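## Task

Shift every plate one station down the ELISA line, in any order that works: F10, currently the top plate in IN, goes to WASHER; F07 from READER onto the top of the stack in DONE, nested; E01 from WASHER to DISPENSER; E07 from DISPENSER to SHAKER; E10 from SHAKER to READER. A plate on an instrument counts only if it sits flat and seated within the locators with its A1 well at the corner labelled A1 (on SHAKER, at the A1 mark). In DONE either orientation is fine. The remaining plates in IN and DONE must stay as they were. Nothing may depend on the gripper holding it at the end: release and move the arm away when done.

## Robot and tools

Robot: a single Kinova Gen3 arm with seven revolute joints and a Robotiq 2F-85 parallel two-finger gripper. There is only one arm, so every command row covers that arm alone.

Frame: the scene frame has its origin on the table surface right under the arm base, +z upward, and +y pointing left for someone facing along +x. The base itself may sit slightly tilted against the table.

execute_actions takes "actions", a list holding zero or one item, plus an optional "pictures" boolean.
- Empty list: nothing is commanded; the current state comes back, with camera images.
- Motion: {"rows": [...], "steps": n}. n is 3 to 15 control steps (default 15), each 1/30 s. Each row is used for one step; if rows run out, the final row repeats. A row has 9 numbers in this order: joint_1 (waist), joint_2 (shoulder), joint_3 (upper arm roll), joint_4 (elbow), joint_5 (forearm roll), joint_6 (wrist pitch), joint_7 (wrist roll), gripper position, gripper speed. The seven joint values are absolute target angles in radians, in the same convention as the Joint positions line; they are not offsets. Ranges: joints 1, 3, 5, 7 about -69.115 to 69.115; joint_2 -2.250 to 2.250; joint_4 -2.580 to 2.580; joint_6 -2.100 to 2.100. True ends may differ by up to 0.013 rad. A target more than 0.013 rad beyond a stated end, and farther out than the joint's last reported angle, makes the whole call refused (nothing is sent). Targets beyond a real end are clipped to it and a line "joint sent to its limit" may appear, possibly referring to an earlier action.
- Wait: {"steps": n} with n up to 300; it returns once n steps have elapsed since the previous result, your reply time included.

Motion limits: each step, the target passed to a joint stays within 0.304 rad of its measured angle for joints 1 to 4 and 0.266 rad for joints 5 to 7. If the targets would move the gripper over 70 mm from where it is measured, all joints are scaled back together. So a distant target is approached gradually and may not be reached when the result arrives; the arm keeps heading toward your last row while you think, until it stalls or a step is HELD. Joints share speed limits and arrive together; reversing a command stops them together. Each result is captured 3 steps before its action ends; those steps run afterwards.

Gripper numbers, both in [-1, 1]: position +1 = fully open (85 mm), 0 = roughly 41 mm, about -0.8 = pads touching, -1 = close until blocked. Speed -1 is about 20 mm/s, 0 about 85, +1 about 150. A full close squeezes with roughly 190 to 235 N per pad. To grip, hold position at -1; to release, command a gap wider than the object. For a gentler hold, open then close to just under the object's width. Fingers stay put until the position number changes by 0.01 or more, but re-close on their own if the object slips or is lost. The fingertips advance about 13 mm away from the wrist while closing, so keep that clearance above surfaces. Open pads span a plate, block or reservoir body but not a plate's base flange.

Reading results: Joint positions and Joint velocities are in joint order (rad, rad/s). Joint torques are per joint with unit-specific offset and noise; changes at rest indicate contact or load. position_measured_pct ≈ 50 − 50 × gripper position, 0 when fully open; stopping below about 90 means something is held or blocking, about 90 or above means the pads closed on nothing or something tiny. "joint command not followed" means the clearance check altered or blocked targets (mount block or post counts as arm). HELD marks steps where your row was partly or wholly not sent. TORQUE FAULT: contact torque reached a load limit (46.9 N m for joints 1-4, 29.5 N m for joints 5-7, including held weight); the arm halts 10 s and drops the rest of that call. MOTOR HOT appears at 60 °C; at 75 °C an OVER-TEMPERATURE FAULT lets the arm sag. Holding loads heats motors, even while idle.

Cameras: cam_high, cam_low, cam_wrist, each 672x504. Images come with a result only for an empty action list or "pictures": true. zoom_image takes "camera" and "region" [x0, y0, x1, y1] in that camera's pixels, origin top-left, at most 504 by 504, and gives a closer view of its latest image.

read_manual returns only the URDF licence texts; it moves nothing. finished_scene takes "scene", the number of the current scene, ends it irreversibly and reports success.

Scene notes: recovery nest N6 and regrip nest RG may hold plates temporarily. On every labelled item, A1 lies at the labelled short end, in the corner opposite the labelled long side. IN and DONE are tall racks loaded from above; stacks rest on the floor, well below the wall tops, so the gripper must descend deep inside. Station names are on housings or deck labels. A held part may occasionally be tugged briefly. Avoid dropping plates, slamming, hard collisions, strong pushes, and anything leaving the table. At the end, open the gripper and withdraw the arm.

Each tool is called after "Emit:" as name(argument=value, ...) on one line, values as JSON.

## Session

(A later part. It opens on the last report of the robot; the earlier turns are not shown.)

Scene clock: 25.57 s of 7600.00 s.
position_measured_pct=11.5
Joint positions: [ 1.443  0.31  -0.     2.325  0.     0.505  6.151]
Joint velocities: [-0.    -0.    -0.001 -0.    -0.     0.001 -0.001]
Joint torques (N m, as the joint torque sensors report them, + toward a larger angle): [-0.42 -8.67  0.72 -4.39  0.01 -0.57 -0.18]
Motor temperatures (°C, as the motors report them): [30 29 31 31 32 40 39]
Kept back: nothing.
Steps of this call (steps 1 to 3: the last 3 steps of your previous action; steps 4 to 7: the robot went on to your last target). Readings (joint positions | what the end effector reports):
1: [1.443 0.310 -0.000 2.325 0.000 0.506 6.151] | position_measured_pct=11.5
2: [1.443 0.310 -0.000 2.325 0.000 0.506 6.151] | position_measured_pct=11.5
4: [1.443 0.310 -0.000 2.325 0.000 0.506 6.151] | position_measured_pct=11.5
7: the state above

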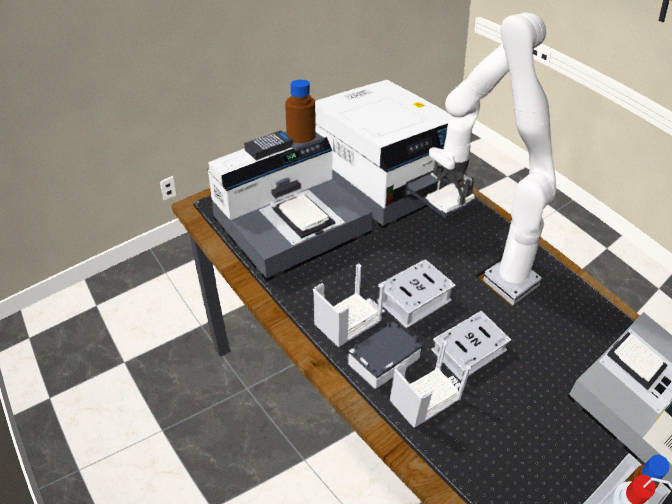

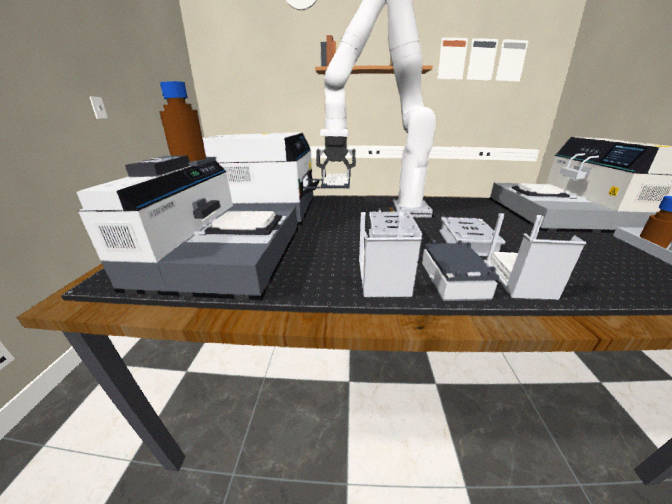

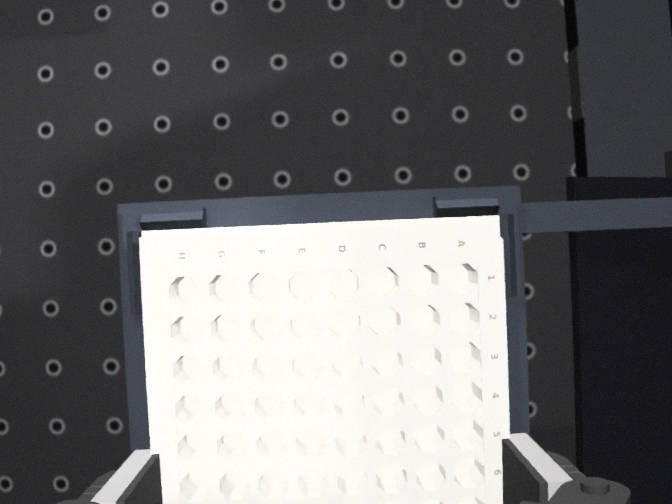

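Emit:
execute_actions(actions=[{"rows":[[1.443,0.3104,0,2.3247,0,0.5065,6.151,1,-0.6]],"steps":14}])

Emit:
execute_actions(actions=[{"rows":[[1.443,0.3024,0,2.3208,0,0.5184,6.151,1,0],[1.443,0.2918,0,2.3159,0,0.5339,6.151,1,0],[1.443,0.2828,0,2.3128,0,0.546,6.151,1,0],[1.443,0.2574,0,2.299,0,0.5852,6.151,1,0],[1.443,0.2574,0,2.299,0,0.5852,6.151,1,0],[1.443,0.2034,0,2.2611,0,0.6771,6.151,1,0],[1.443,0.2034,0,2.2611,0,0.6771,6.151,1,0],[1.443,0.2034,0,2.2611,0,0.6771,6.151,1,0],[1.443,0.2034,0,2.2611,0,0.6771,6.151,1,0],[0.86,0.2,0,2.1,0,0.84,7.14,1,0]],"steps":15}], pictures=true)

Emit:
execute_actions(actions=[{"steps":12}])

Emit:
execute_actions(actions=[{"rows":[[0.86,0.5,0,1.6,0,1.04,7.14,1,0]],"steps":15}])

Emit:
execute_actions(actions=[{"rows":[[0.86,0.5,0,1.6,0,1.04,7.14,1,0],[0.86,0.5,0,1.6,0,1.04,7.14,1,0],[0.86,0.5,0,1.6,0,1.04,7.14,1,0],[0.86,0.67,0,1.3,0,1.17,7.14,1,0]],"steps":13}])

Emit:
execute_actions(actions=[{"rows":[[0.86,0.82,0,1.03,0,1.2916,7.143,1,0]],"steps":15}])

Emit:
execute_actions(actions=[{"steps":12}], pictures=true)

Scene clock: 26.23 s of 7600.00 s.
position_measured_pct=0.4
Joint positions: [1.443 0.31  0.    2.325 0.    0.506 6.151]
Joint velocities: [ 0.001  0.001 -0.     0.002 -0.001  0.     0.001]
Joint torques (N m, as the joint torque sensors report them, + toward a larger angle): [ -0.43 -10.12   1.09  -4.36  -0.01   0.04   0.18]
Motor temperatures (°C, as the motors report them): [30 29 31 31 32 40 39]
Steps of this call (steps 1 to 9: the robot went on to your last target; steps 10 to 20: the first 11 steps of this action). Readings (joint positions | what the end effector reports):
10: [1.443 0.310 -0.000 2.325 0.000 0.506 6.151] | position_measured_pct=11.5
11: [1.443 0.309 0.000 2.325 0.000 0.506 6.151] | position_measured_pct=11.5
13: [1.443 0.310 0.000 2.325 0.000 0.506 6.151] | position_measured_pct=8.7
17: [1.443 0.310 -0.000 2.324 0.000 0.506 6.151] | position_measured_pct=3.2
20: the state above

Scene clock: 26.73 s of 7600.00 s.
position_measured_pct=0.0
Joint positions: [1.424 0.209 0.001 2.244 0.001 0.7   6.163]
Joint velocities: [-0.435 -0.013  0.007 -0.394  0.003  0.538  0.322]
Joint torques (N m, as the joint torque sensors report them, + toward a larger angle): [-1.43 -9.65 -0.27 -6.23 -0.38 -0.44 -0.16]
Motor temperatures (°C, as the motors report them): [30 29 31 31 32 40 39]
Steps of this call (steps 1 to 3: the last 3 steps of your previous action; steps 4 to 15: the first 12 steps of this action). Readings (joint positions | what the end effector reports):
4: [1.443 0.309 -0.000 2.324 0.000 0.507 6.151] | position_measured_pct=0.0
5: [1.443 0.304 -0.000 2.323 0.000 0.513 6.151] | position_measured_pct=0.0
7: [1.443 0.289 -0.000 2.316 0.000 0.534 6.151] | position_measured_pct=0.0
11: [1.443 0.233 -0.000 2.284 0.000 0.621 6.151] | position_measured_pct=0.0
15: the state above

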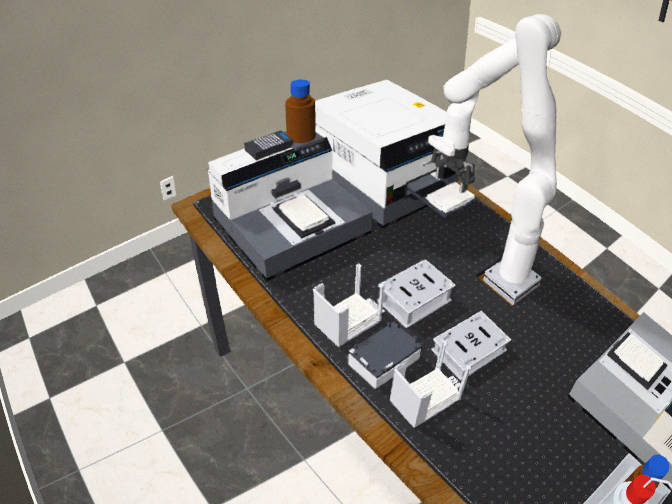

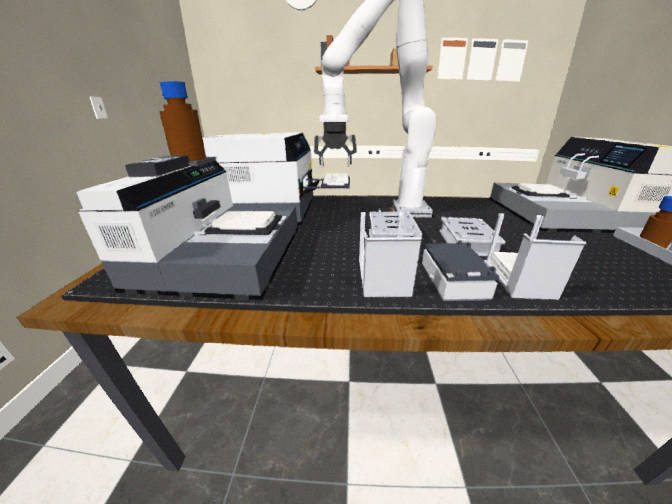

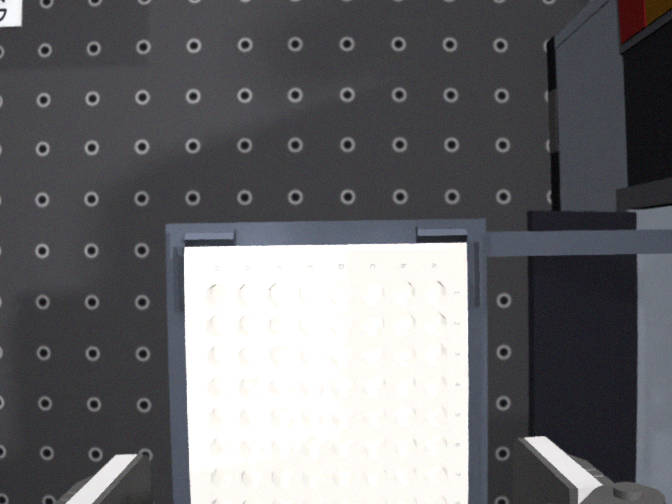

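Scene clock: 27.13 s of 7600.00 s.
position_measured_pct=0.0
Joint positions: [ 1.023  0.202 -0.     2.12  -0.     0.82   6.521]
Joint velocities: [-0.972 -0.008 -0.024 -0.136 -0.013  0.126  1.199]
Joint torques (N m, as the joint torque sensors report them, + toward a larger angle): [  0.36 -10.6    1.79  -5.8    0.63   0.34   0.03]
Motor temperatures (°C, as the motors report them): [30 29 31 31 32 40 39]
Kept back: nothing.
Steps of this call (steps 1 to 3: the last 3 steps of your previous action; steps 4 to 12: the robot went on to your last target). Readings (joint positions | what the end effector reports):
1: [1.406 0.208 0.001 2.229 0.001 0.718 6.177] | position_measured_pct=0.0
2: [1.384 0.207 0.001 2.213 0.001 0.733 6.195] | position_measured_pct=0.0
4: [1.323 0.206 0.002 2.184 0.001 0.760 6.246] | position_measured_pct=0.0
8: [1.173 0.203 0.000 2.144 0.000 0.798 6.378] | position_measured_pct=0.0
12: the state above

Scene clock: 27.53 s of 7600.00 s.
position_measured_pct=0.0
Joint positions: [ 0.88   0.423 -0.     1.804 -0.     0.993  6.932]
Joint velocities: [-0.095  0.397  0.002 -1.038  0.     0.264  1.011]
Joint torques (N m, as the joint torque sensors report them, + toward a larger angle): [ -0.31 -16.04   0.54  -7.26  -0.03   0.35   0.1 ]
Motor temperatures (°C, as the motors report them): [30 29 31 31 32 40 39]
Steps of this call (steps 1 to 12: the first 12 steps of this action). Readings (joint positions | what the end effector reports):
1: [0.993 0.202 -0.001 2.116 -0.000 0.824 6.561] | position_measured_pct=0.0
2: [0.969 0.207 -0.001 2.108 -0.001 0.831 6.600] | position_measured_pct=0.0
4: [0.936 0.232 -0.001 2.078 -0.001 0.855 6.665] | position_measured_pct=0.0
8: [0.899 0.342 -0.000 1.951 -0.000 0.938 6.800] | position_measured_pct=0.0
12: the state above

Scene clock: 27.97 s of 7600.00 s.
position_measured_pct=0.0
Joint positions: [0.861 0.592 0.    1.431 0.    1.105 7.138]
Joint velocities: [-0.007  0.66  -0.    -1.113  0.001  0.51   0.016]
Joint torques (N m, as the joint torque sensors report them, + toward a larger angle): [ -0.15 -17.71   1.15  -5.83  -0.18   0.69  -0.15]
Motor temperatures (°C, as the motors report them): [30 29 31 31 32 40 39]
Steps of this call (steps 1 to 3: the last 3 steps of your previous action; steps 4 to 13: the first 10 steps of this action). Readings (joint positions | what the end effector reports):
4: [0.867 0.471 -0.000 1.672 -0.000 1.023 7.066] | position_measured_pct=0.0
5: [0.865 0.480 -0.000 1.647 -0.000 1.028 7.092] | position_measured_pct=0.0
7: [0.862 0.493 -0.000 1.612 -0.000 1.037 7.127] | position_measured_pct=0.0
11: [0.861 0.547 0.000 1.509 0.000 1.073 7.137] | position_measured_pct=0.0
13: the state above

Scene clock: 28.47 s of 7600.00 s.
position_measured_pct=0.0
Joint positions: [ 0.86   0.814 -0.     1.036  0.     1.289  7.143]
Joint velocities: [-0.001  0.06   0.001 -0.137  0.     0.061  0.   ]
Joint torques (N m, as the joint torque sensors report them, + toward a larger angle): [ -0.09 -24.17   1.02  -8.09   0.08   0.26   0.  ]
Motor temperatures (°C, as the motors report them): [30 29 31 31 32 40 39]
Steps of this call (steps 1 to 3: the last 3 steps of your previous action; steps 4 to 15: the first 12 steps of this action). Readings (joint positions | what the end effector reports):
4: [0.860 0.654 -0.000 1.324 -0.000 1.158 7.140] | position_measured_pct=0.0
5: [0.860 0.668 -0.000 1.301 -0.000 1.170 7.140] | position_measured_pct=0.0
7: [0.860 0.706 0.000 1.240 -0.000 1.199 7.141] | position_measured_pct=0.0
11: [0.860 0.783 -0.000 1.099 0.000 1.261 7.142] | position_measured_pct=0.0
15: the state above

Scene clock: 28.87 s of 7600.00 s.
position_measured_pct=0.0
Joint positions: [ 0.86   0.82  -0.     1.03   0.     1.292  7.143]
Joint velocities: [-0.     0.002  0.001 -0.001  0.001  0.    -0.   ]
Joint torques (N m, as the joint torque sensors report them, + toward a larger angle): [ -0.41 -22.62   0.67  -8.63   0.1   -0.06  -0.34]
Motor temperatures (°C, as the motors report them): [30 29 31 31 32 40 39]
Kept back: nothing.
Steps of this call (steps 1 to 3: the last 3 steps of your previous action; steps 4 to 12: the robot went on to your last target). Readings (joint positions | what the end effector reports):
1: [0.860 0.815 -0.000 1.033 -0.000 1.291 7.143] | position_measured_pct=0.0
2: [0.860 0.816 -0.000 1.032 -0.000 1.291 7.143] | position_measured_pct=0.0
4: [0.860 0.817 -0.000 1.031 0.000 1.291 7.143] | position_measured_pct=0.0
8: [0.860 0.819 -0.000 1.030 0.000 1.292 7.143] | position_measured_pct=0.0
12: the state above

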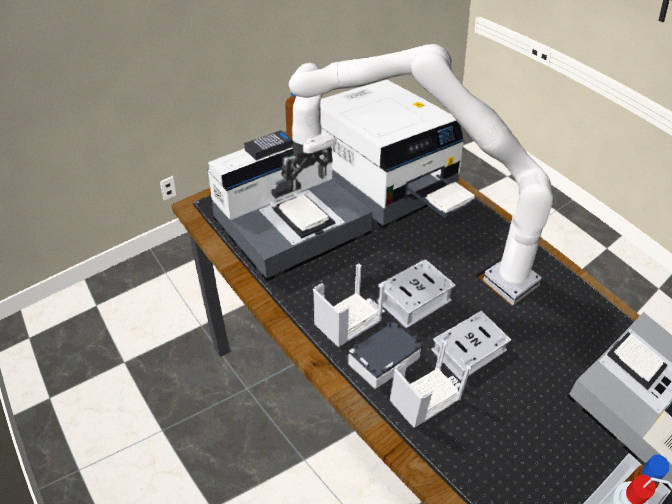

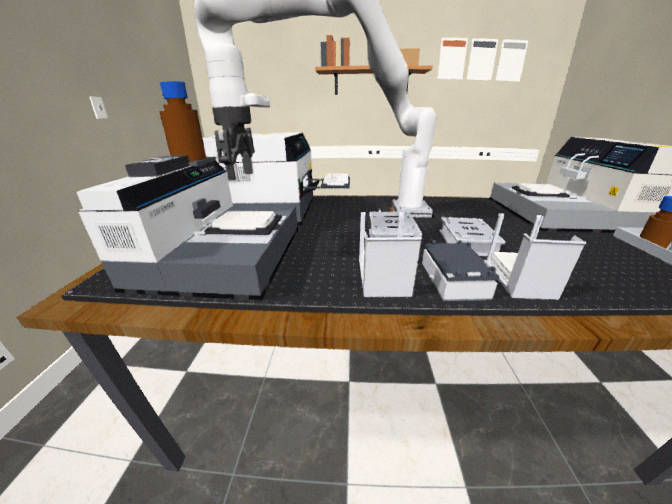

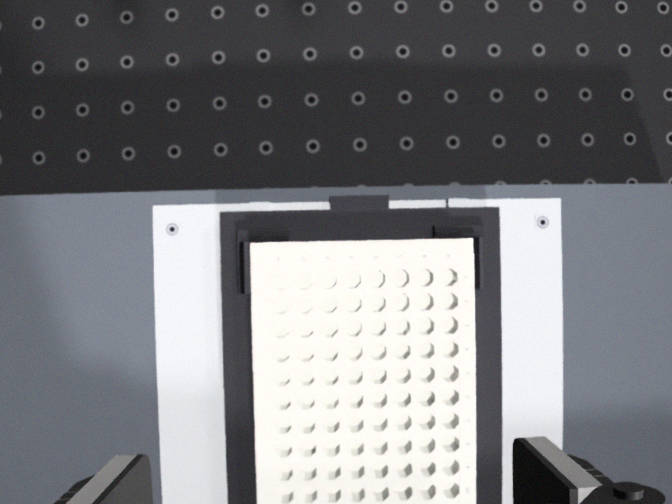

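Emit:
execute_actions(actions=[{"rows":[[0.8478,0.9255,0,1.0823,0,1.1338,7.101,1,0]],"steps":15}])

Emit:
execute_actions(actions=[{"steps":8}], pictures=true)

Emit:
zoom_image(camera="cam_wrist", region=[100,380,260,504])

Emit:
zoom_image(camera="cam_wrist", region=[430,380,590,504])

Scene clock: 29.57 s of 7600.00 s.
position_measured_pct=0.0
Joint positions: [ 0.848  0.924 -0.     1.083 -0.     1.134  7.101]
Joint velocities: [-0.001  0.005  0.002 -0.01   0.001 -0.006 -0.001]
Joint torques (N m, as the joint torque sensors report them, + toward a larger angle): [ -0.14 -24.24   0.84  -7.83  -0.25  -0.02  -0.3 ]
Motor temperatures (°C, as the motors report them): [30 29 31 31 32 40 39]
Steps of this call (steps 1 to 9: the robot went on to your last target; steps 10 to 21: the first 12 steps of this action). Readings (joint positions | what the end effector reports):
10: [0.860 0.821 0.000 1.030 0.000 1.291 7.143] | position_measured_pct=0.0
11: [0.859 0.825 0.000 1.032 0.000 1.284 7.141] | position_measured_pct=0.0
13: [0.856 0.851 0.001 1.043 0.000 1.246 7.131] | position_measured_pct=0.0
17: [0.849 0.918 -0.000 1.080 -0.000 1.145 7.104] | position_measured_pct=0.0
21: the state above

Scene clock: 29.83 s of 7600.00 s.
position_measured_pct=0.0
Joint positions: [ 0.848  0.925 -0.     1.082 -0.     1.134  7.101]
Joint velocities: [-0.    -0.     0.     0.    -0.     0.     0.001]
Joint torques (N m, as the joint torque sensors report them, + toward a larger angle): [ -0.47 -23.43   0.92  -8.13  -0.19  -0.3   -0.03]
Motor temperatures (°C, as the motors report them): [30 29 31 31 32 40 39]
Kept back: nothing.
Steps of this call (steps 1 to 3: the last 3 steps of your previous action; steps 4 to 8: the robot went on to your last target). Readings (joint positions | what the end effector reports):
1: [0.848 0.925 -0.000 1.083 0.000 1.134 7.101] | position_measured_pct=0.0
2: [0.848 0.925 0.000 1.082 0.000 1.134 7.101] | position_measured_pct=0.0
4: [0.848 0.925 0.000 1.082 0.000 1.134 7.101] | position_measured_pct=0.0
8: the state above

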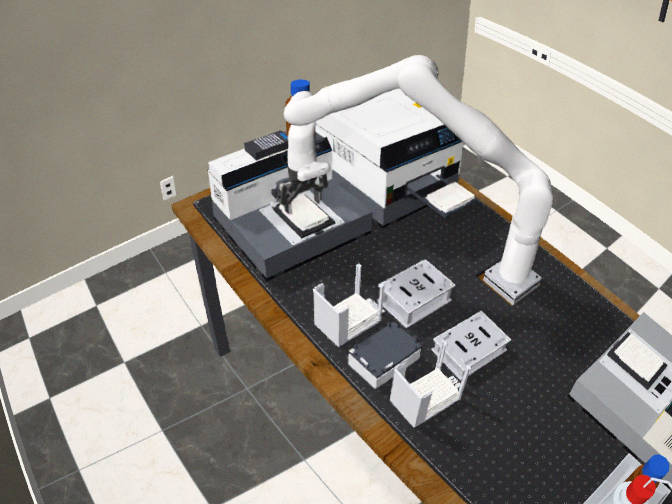

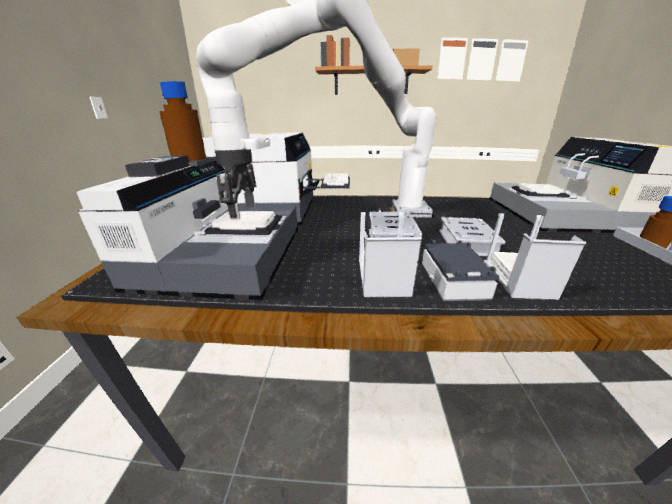

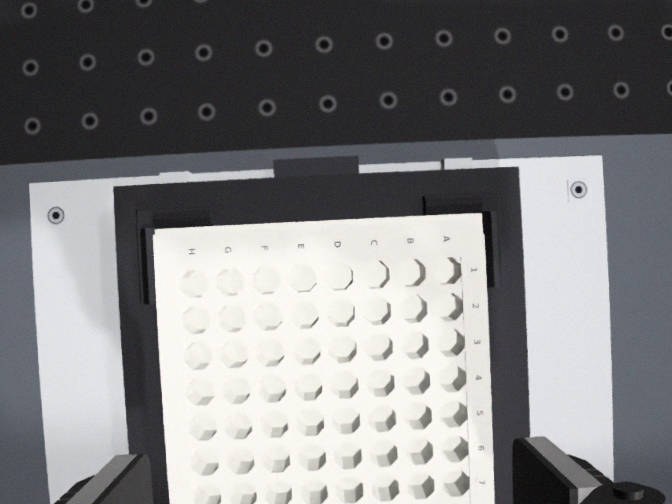

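Region (100, 380, 260, 504) of cam_wrist's 672x504 image, scaled by 3.150; it fills the top 391 rows of this view, and the rest is white.

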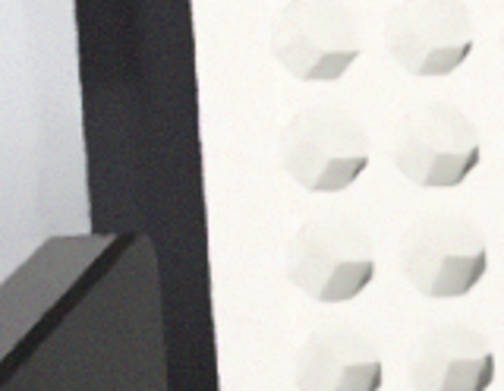

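Region (430, 380, 590, 504) of cam_wrist's 672x504 image, scaled by 3.150; it fills the top 391 rows of this view, and the rest is white.

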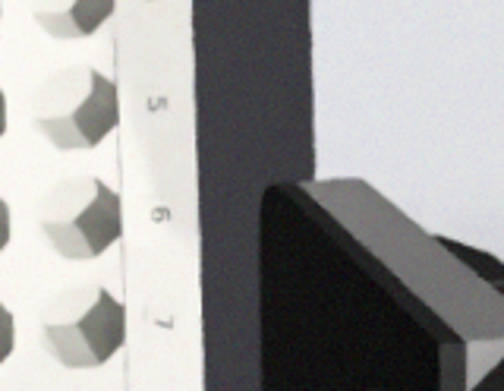

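Emit:
execute_actions(actions=[{"rows":[[0.847,0.9222,0,1.0897,0,1.1297,7.102,1,0],[0.847,0.9222,0,1.0897,0,1.1297,7.102,1,0],[0.847,0.9258,0,1.0928,0,1.123,7.102,1,0],[0.847,0.9294,0,1.0958,0,1.1164,7.102,1,0],[0.847,0.9331,0,1.0988,0,1.1097,7.102,1,0],[0.847,0.9368,0,1.1017,0,1.1031,7.102,1,0],[0.847,0.9405,0,1.1045,0,1.0966,7.102,1,0],[0.847,0.9443,0,1.1073,0,1.09,7.102,1,0]],"steps":15}])

Emit:
execute_actions(actions=[{"rows":[[0.847,0.9439,0,1.107,0,1.0907,7.102,-1,-0.6],[0.847,0.9435,0,1.1067,0,1.0914,7.102,-1,-0.6],[0.847,0.9431,0,1.1064,0,1.0921,7.102,-1,-0.6],[0.847,0.9427,0,1.1061,0,1.0928,7.102,-1,-0.6],[0.847,0.9422,0,1.1058,0,1.0936,7.102,-1,-0.6],[0.847,0.9418,0,1.1055,0,1.0943,7.102,-1,-0.6],[0.847,0.9414,0,1.1052,0,1.095,7.102,-1,-0.6],[0.847,0.941,0,1.1049,0,1.0957,7.102,-1,-0.6],[0.847,0.9405,0,1.1045,0,1.0966,7.102,-1,-0.6],[0.847,0.94,0,1.1041,0,1.0975,7.102,-1,-0.6]],"steps":15}], pictures=true)

Scene clock: 30.50 s of 7600.00 s.
position_measured_pct=0.0
Joint positions: [ 0.847  0.944 -0.     1.107 -0.     1.09   7.102]
Joint velocities: [-0.     0.002  0.002 -0.001 -0.    -0.009 -0.   ]
Joint torques (N m, as the joint torque sensors report them, + toward a larger angle): [ -0.12 -23.04   1.12  -7.84   0.37  -0.32   0.21]
Motor temperatures (°C, as the motors report them): [30 29 31 31 32 40 39]
Steps of this call (steps 1 to 8: the robot went on to your last target; steps 9 to 20: the first 12 steps of this action). Readings (joint positions | what the end effector reports):
9: [0.848 0.925 0.000 1.083 0.000 1.133 7.101] | position_measured_pct=0.0
10: [0.847 0.923 0.000 1.086 0.000 1.132 7.101] | position_measured_pct=0.0
12: [0.847 0.925 -0.000 1.091 -0.000 1.126 7.102] | position_measured_pct=0.0
16: [0.847 0.938 0.000 1.102 0.000 1.101 7.102] | position_measured_pct=0.0
20: the state above

Scene clock: 31.00 s of 7600.00 s.
position_measured_pct=10.3
Joint positions: [0.847 0.94  0.    1.104 0.    1.097 7.102]
Joint velocities: [-0.    -0.008 -0.    -0.006  0.001  0.01  -0.   ]
Joint torques (N m, as the joint torque sensors report them, + toward a larger angle): [ -0.31 -23.6    0.71  -7.39   0.     0.29   0.06]
Motor temperatures (°C, as the motors report them): [30 29 31 31 32 40 39]
Steps of this call (steps 1 to 3: the last 3 steps of your previous action; steps 4 to 15: the first 12 steps of this action). Readings (joint positions | what the end effector reports):
4: [0.847 0.944 -0.000 1.107 0.000 1.090 7.102] | position_measured_pct=0.0
5: [0.847 0.944 0.000 1.107 0.000 1.091 7.102] | position_measured_pct=0.4
7: [0.847 0.943 0.000 1.106 0.000 1.092 7.102] | position_measured_pct=2.4
11: [0.847 0.941 0.000 1.105 0.000 1.095 7.102] | position_measured_pct=7.1
15: the state above

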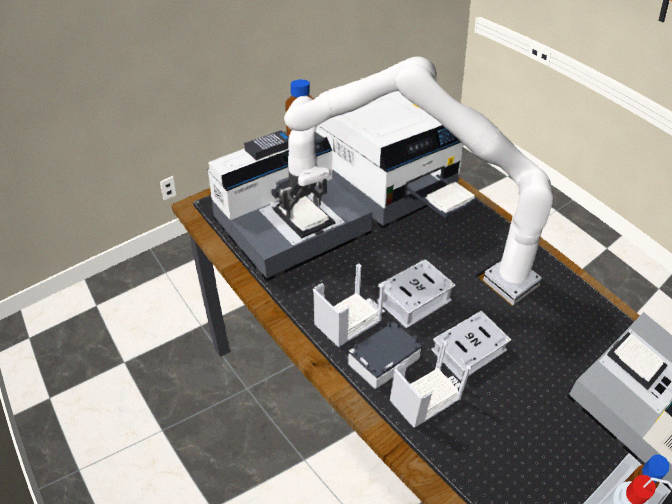

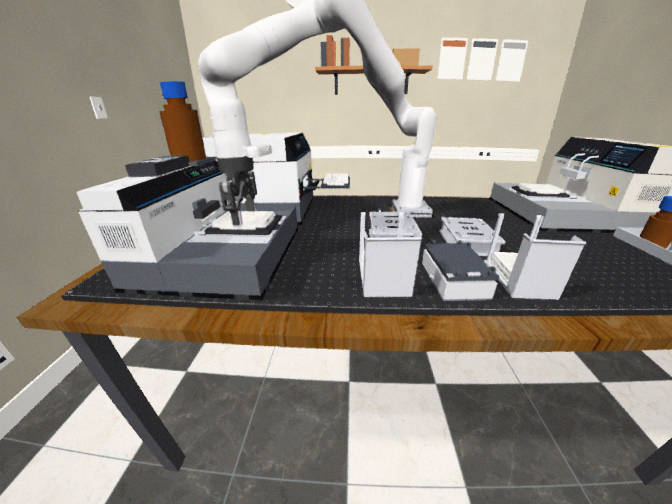

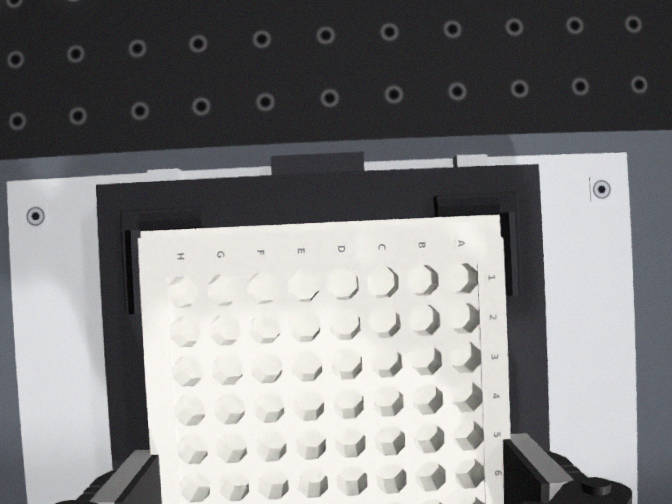

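Matches. To shaker.

Emit:
execute_actions(actions=[{"rows":[[0.847,0.94,0,1.1041,0,1.0975,7.102,-1,-0.6],[0.847,0.9368,0,1.1017,0,1.1031,7.102,-1,-0.6],[0.847,0.9331,0,1.0988,0,1.1097,7.102,-1,-0.6],[0.847,0.9276,0,1.0943,0,1.1197,7.102,-1,-0.6],[0.847,0.9222,0,1.0897,0,1.1297,7.102,-1,-0.6],[0.847,0.9222,0,1.0897,0,1.1297,7.102,-1,-0.6],[0.847,0.82,0,1.08,0,1.2416,7.102,-1,-0.6],[0.847,0.82,0,1.08,0,1.2416,7.102,-1,-0.6],[0.847,0.82,0,1.08,0,1.2416,7.102,-1,-0.6],[0.847,0.82,0,1.08,0,1.2416,7.102,-1,-0.6],[0.847,0.82,0,1.08,0,1.2416,7.102,-1,-0.6],[0.7,0.67,0,1.33,0,1.14,6.8,-1,-0.6]],"steps":15}])

Emit:
execute_actions(actions=[{"rows":[[0.7,0.67,0,1.33,0,1.14,6.8,-1,-0.6],[0.7,0.67,0,1.33,0,1.14,6.8,-1,-0.6],[0.7,0.67,0,1.33,0,1.14,6.8,-1,-0.6],[0.7,0.67,0,1.33,0,1.14,6.8,-1,-0.6],[-0.0551,0.5834,0,1.6015,0,0.9567,4.7021,-1,-0.6]],"steps":15}])

Emit:
execute_actions(actions=[{"steps":55}], pictures=true)

Emit:
zoom_image(camera="cam_high", region=[250,180,360,250])

Scene clock: 31.63 s of 7600.00 s.
position_measured_pct=11.5
Joint positions: [0.846 0.843 0.    1.083 0.    1.215 7.102]
Joint velocities: [-0.047 -0.593  0.019  0.008  0.011  0.442 -0.038]
Joint torques (N m, as the joint torque sensors report them, + toward a larger angle): [ -1.27 -19.38   0.52  -6.09  -0.06  -0.13  -0.37]
Motor temperatures (°C, as the motors report them): [30 29 31 31 32 40 39]
Steps of this call (steps 1 to 3: the last 3 steps of your previous action; steps 4 to 7: the robot went on to your last target; steps 8 to 19: the first 12 steps of this action). Readings (joint positions | what the end effector reports):
8: [0.847 0.940 0.000 1.104 0.000 1.098 7.102] | position_measured_pct=11.5
9: [0.847 0.939 0.000 1.104 0.000 1.098 7.102] | position_measured_pct=11.5
11: [0.847 0.935 -0.000 1.101 0.000 1.107 7.102] | position_measured_pct=11.5
15: [0.847 0.915 -0.000 1.090 0.000 1.137 7.102] | position_measured_pct=11.5
19: the state above

Scene clock: 32.13 s of 7600.00 s.
position_measured_pct=11.5
Joint positions: [0.566 0.648 0.    1.414 0.    1.068 6.738]
Joint velocities: [-0.802 -0.187  0.002  0.578  0.001 -0.345 -0.7  ]
Joint torques (N m, as the joint torque sensors report them, + toward a larger angle): [ -0.72 -19.69   1.01  -7.9   -0.09  -0.16   0.03]
Motor temperatures (°C, as the motors report them): [30 29 31 31 32 40 39]
Steps of this call (steps 1 to 3: the last 3 steps of your previous action; steps 4 to 15: the first 12 steps of this action). Readings (joint positions | what the end effector reports):
4: [0.815 0.769 0.002 1.128 0.001 1.219 7.052] | position_measured_pct=11.5
5: [0.798 0.753 0.002 1.153 0.001 1.211 7.024] | position_measured_pct=11.5
7: [0.763 0.724 0.001 1.214 0.000 1.189 6.949] | position_measured_pct=11.5
11: [0.671 0.678 0.001 1.323 0.001 1.124 6.829] | position_measured_pct=11.5
15: the state above

Scene clock: 33.97 s of 7600.00 s.
position_measured_pct=11.5
Joint positions: [-0.055  0.583  0.     1.601 -0.     0.957  4.752]
Joint velocities: [-0.     0.    -0.     0.     0.001  0.001 -0.959]
Joint torques (N m, as the joint torque sensors report them, + toward a larger angle): [ -0.03 -18.66   1.08  -7.26   0.12  -0.23  -0.18]
Motor temperatures (°C, as the motors report them): [30 29 31 31 32 40 39]
Kept back: nothing.
Steps of this call (steps 1 to 3: the last 3 steps of your previous action; steps 4 to 55: the robot went on to your last target). Readings (joint positions | what the end effector reports):
1: [0.539 0.642 0.000 1.432 0.000 1.057 6.715] | position_measured_pct=11.5
2: [0.512 0.636 0.000 1.449 0.000 1.047 6.691] | position_measured_pct=11.5
4: [0.457 0.627 0.000 1.478 0.000 1.029 6.643] | position_measured_pct=11.5
8: [0.344 0.612 0.000 1.522 0.000 1.003 6.544] | position_measured_pct=11.5
55: the state above

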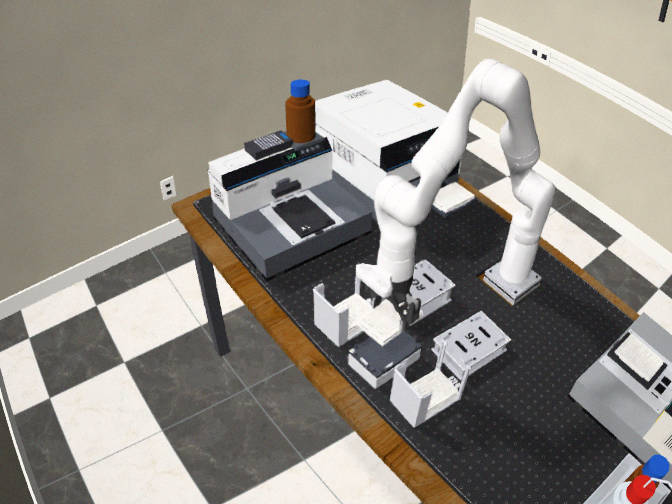

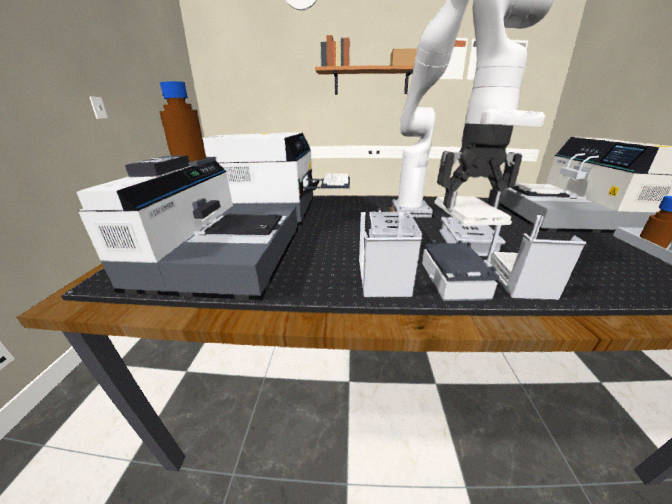

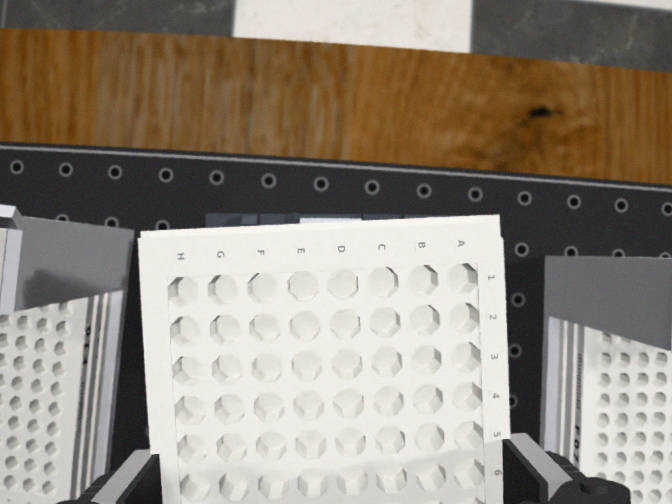

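Region (250, 180, 360, 250) of cam_high's 672x504 image, scaled by 4.582, with more detail than that image has; it fills the top 321 rows of this view, and the rest is white.

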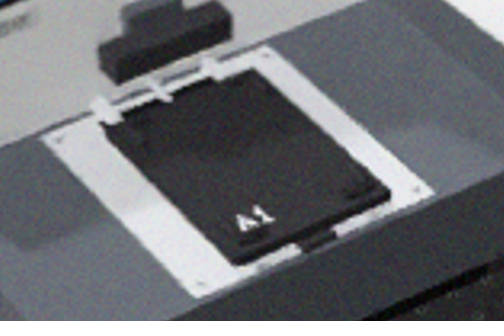

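Emit:
execute_actions(actions=[{"rows":[[-0.0551,0.7174,0,1.6837,0,0.7405,4.7021,-1,-0.6]],"steps":15}])

Emit:
execute_actions(actions=[{"rows":[[-0.0551,0.721,0,1.685,0,0.7356,4.7021,-1,-0.6],[-0.0551,0.7245,0,1.6863,0,0.7308,4.7021,-1,-0.6],[-0.0551,0.728,0,1.6875,0,0.7261,4.7021,-1,-0.6],[-0.0551,0.7307,0,1.6884,0,0.7225,4.7021,-1,-0.6],[-0.0551,0.7334,0,1.6892,0,0.719,4.7021,-1,-0.6],[-0.0551,0.7355,0,1.6899,0,0.7162,4.7021,-1,-0.6],[-0.0551,0.7373,0,1.6904,0,0.7139,4.7021,-1,-0.6],[-0.0551,0.7387,0,1.6909,0,0.712,4.7021,-1,-0.6],[-0.0551,0.74,0,1.6913,0,0.7103,4.7021,-1,-0.6],[-0.0551,0.7412,0,1.6916,0,0.7088,4.7021,-1,-0.6],[-0.0551,0.7422,0,1.6919,0,0.7075,4.7021,-1,-0.6],[-0.0551,0.7432,0,1.6922,0,0.7062,4.7021,-1,-0.6]],"steps":15}])

Emit:
execute_actions(actions=[{"steps":8}], pictures=true)

Scene clock: 34.50 s of 7600.00 s.
position_measured_pct=11.5
Joint positions: [-0.055  0.714 -0.     1.684 -0.     0.741  4.702]
Joint velocities: [-0.     0.02   0.002 -0.004  0.001 -0.022  0.001]
Joint torques (N m, as the joint torque sensors report them, + toward a larger angle): [ -0.22 -18.82   1.13  -5.92   0.04   0.03  -0.01]
Motor temperatures (°C, as the motors report them): [30 29 31 31 32 40 39]
Steps of this call (steps 1 to 4: the robot went on to your last target; steps 5 to 16: the first 12 steps of this action). Readings (joint positions | what the end effector reports):
5: [-0.055 0.584 0.000 1.602 -0.000 0.956 4.702] | position_measured_pct=11.5
6: [-0.055 0.589 0.000 1.604 -0.000 0.948 4.702] | position_measured_pct=11.5
8: [-0.055 0.617 0.000 1.619 0.000 0.907 4.702] | position_measured_pct=11.5
12: [-0.055 0.698 -0.000 1.672 -0.000 0.773 4.702] | position_measured_pct=11.5
16: the state above

Scene clock: 35.00 s of 7600.00 s.
position_measured_pct=11.5
Joint positions: [-0.055  0.741 -0.     1.692  0.     0.708  4.702]
Joint velocities: [-0.     0.032  0.     0.009  0.    -0.041  0.   ]
Joint torques (N m, as the joint torque sensors report them, + toward a larger angle): [ -0.23 -18.96   0.71  -5.56   0.32  -0.39  -0.08]
Motor temperatures (°C, as the motors report them): [30 29 31 31 32 40 39]
Steps of this call (steps 1 to 3: the last 3 steps of your previous action; steps 4 to 15: the first 12 steps of this action). Readings (joint positions | what the end effector reports):
4: [-0.055 0.717 0.000 1.684 -0.000 0.740 4.702] | position_measured_pct=11.5
5: [-0.055 0.720 0.000 1.684 0.000 0.737 4.702] | position_measured_pct=11.5
7: [-0.055 0.726 0.000 1.687 0.000 0.729 4.702] | position_measured_pct=11.5
11: [-0.055 0.736 -0.000 1.690 -0.000 0.716 4.702] | position_measured_pct=11.5
15: the state above

Scene clock: 35.27 s of 7600.00 s.
position_measured_pct=11.5
Joint positions: [-0.055  0.743 -0.     1.692 -0.     0.706  4.702]
Joint velocities: [ 0.    -0.001 -0.002 -0.    -0.001 -0.     0.001]
Joint torques (N m, as the joint torque sensors report them, + toward a larger angle): [ -0.53 -19.28   1.05  -5.83   0.26  -0.05  -0.05]
Motor temperatures (°C, as the motors report them): [30 29 31 31 32 40 39]
Kept back: nothing.
Steps of this call (steps 1 to 3: the last 3 steps of your previous action; steps 4 to 8: the robot went on to your last target). Readings (joint positions | what the end effector reports):
1: [-0.055 0.742 -0.000 1.692 0.000 0.707 4.702] | position_measured_pct=11.5
2: [-0.055 0.743 -0.000 1.692 -0.000 0.707 4.702] | position_measured_pct=11.5
4: [-0.055 0.743 -0.000 1.692 -0.000 0.706 4.702] | position_measured_pct=11.5
8: the state above

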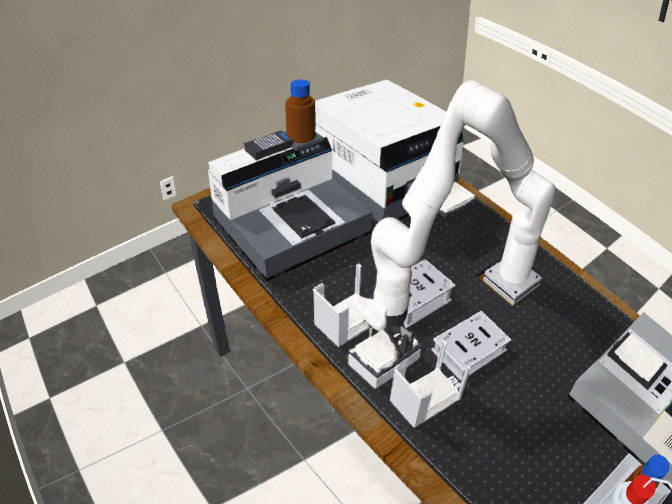

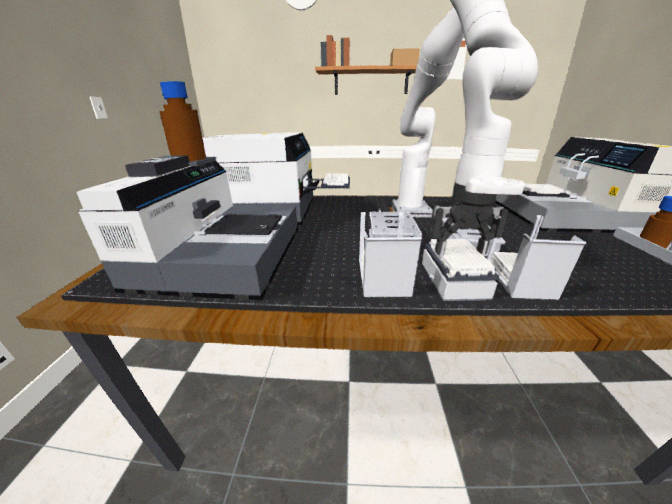

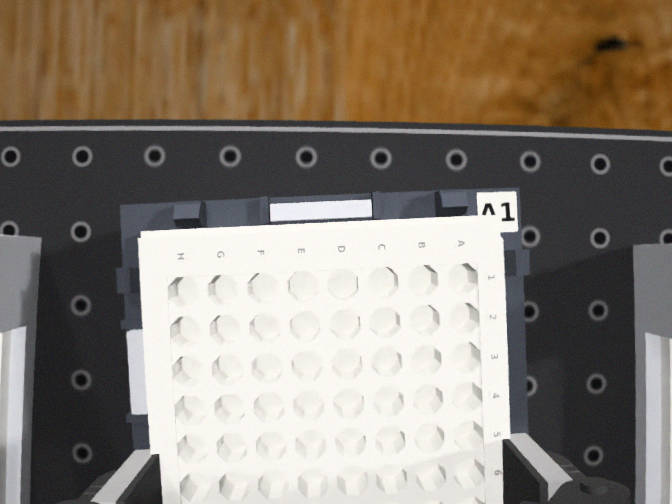

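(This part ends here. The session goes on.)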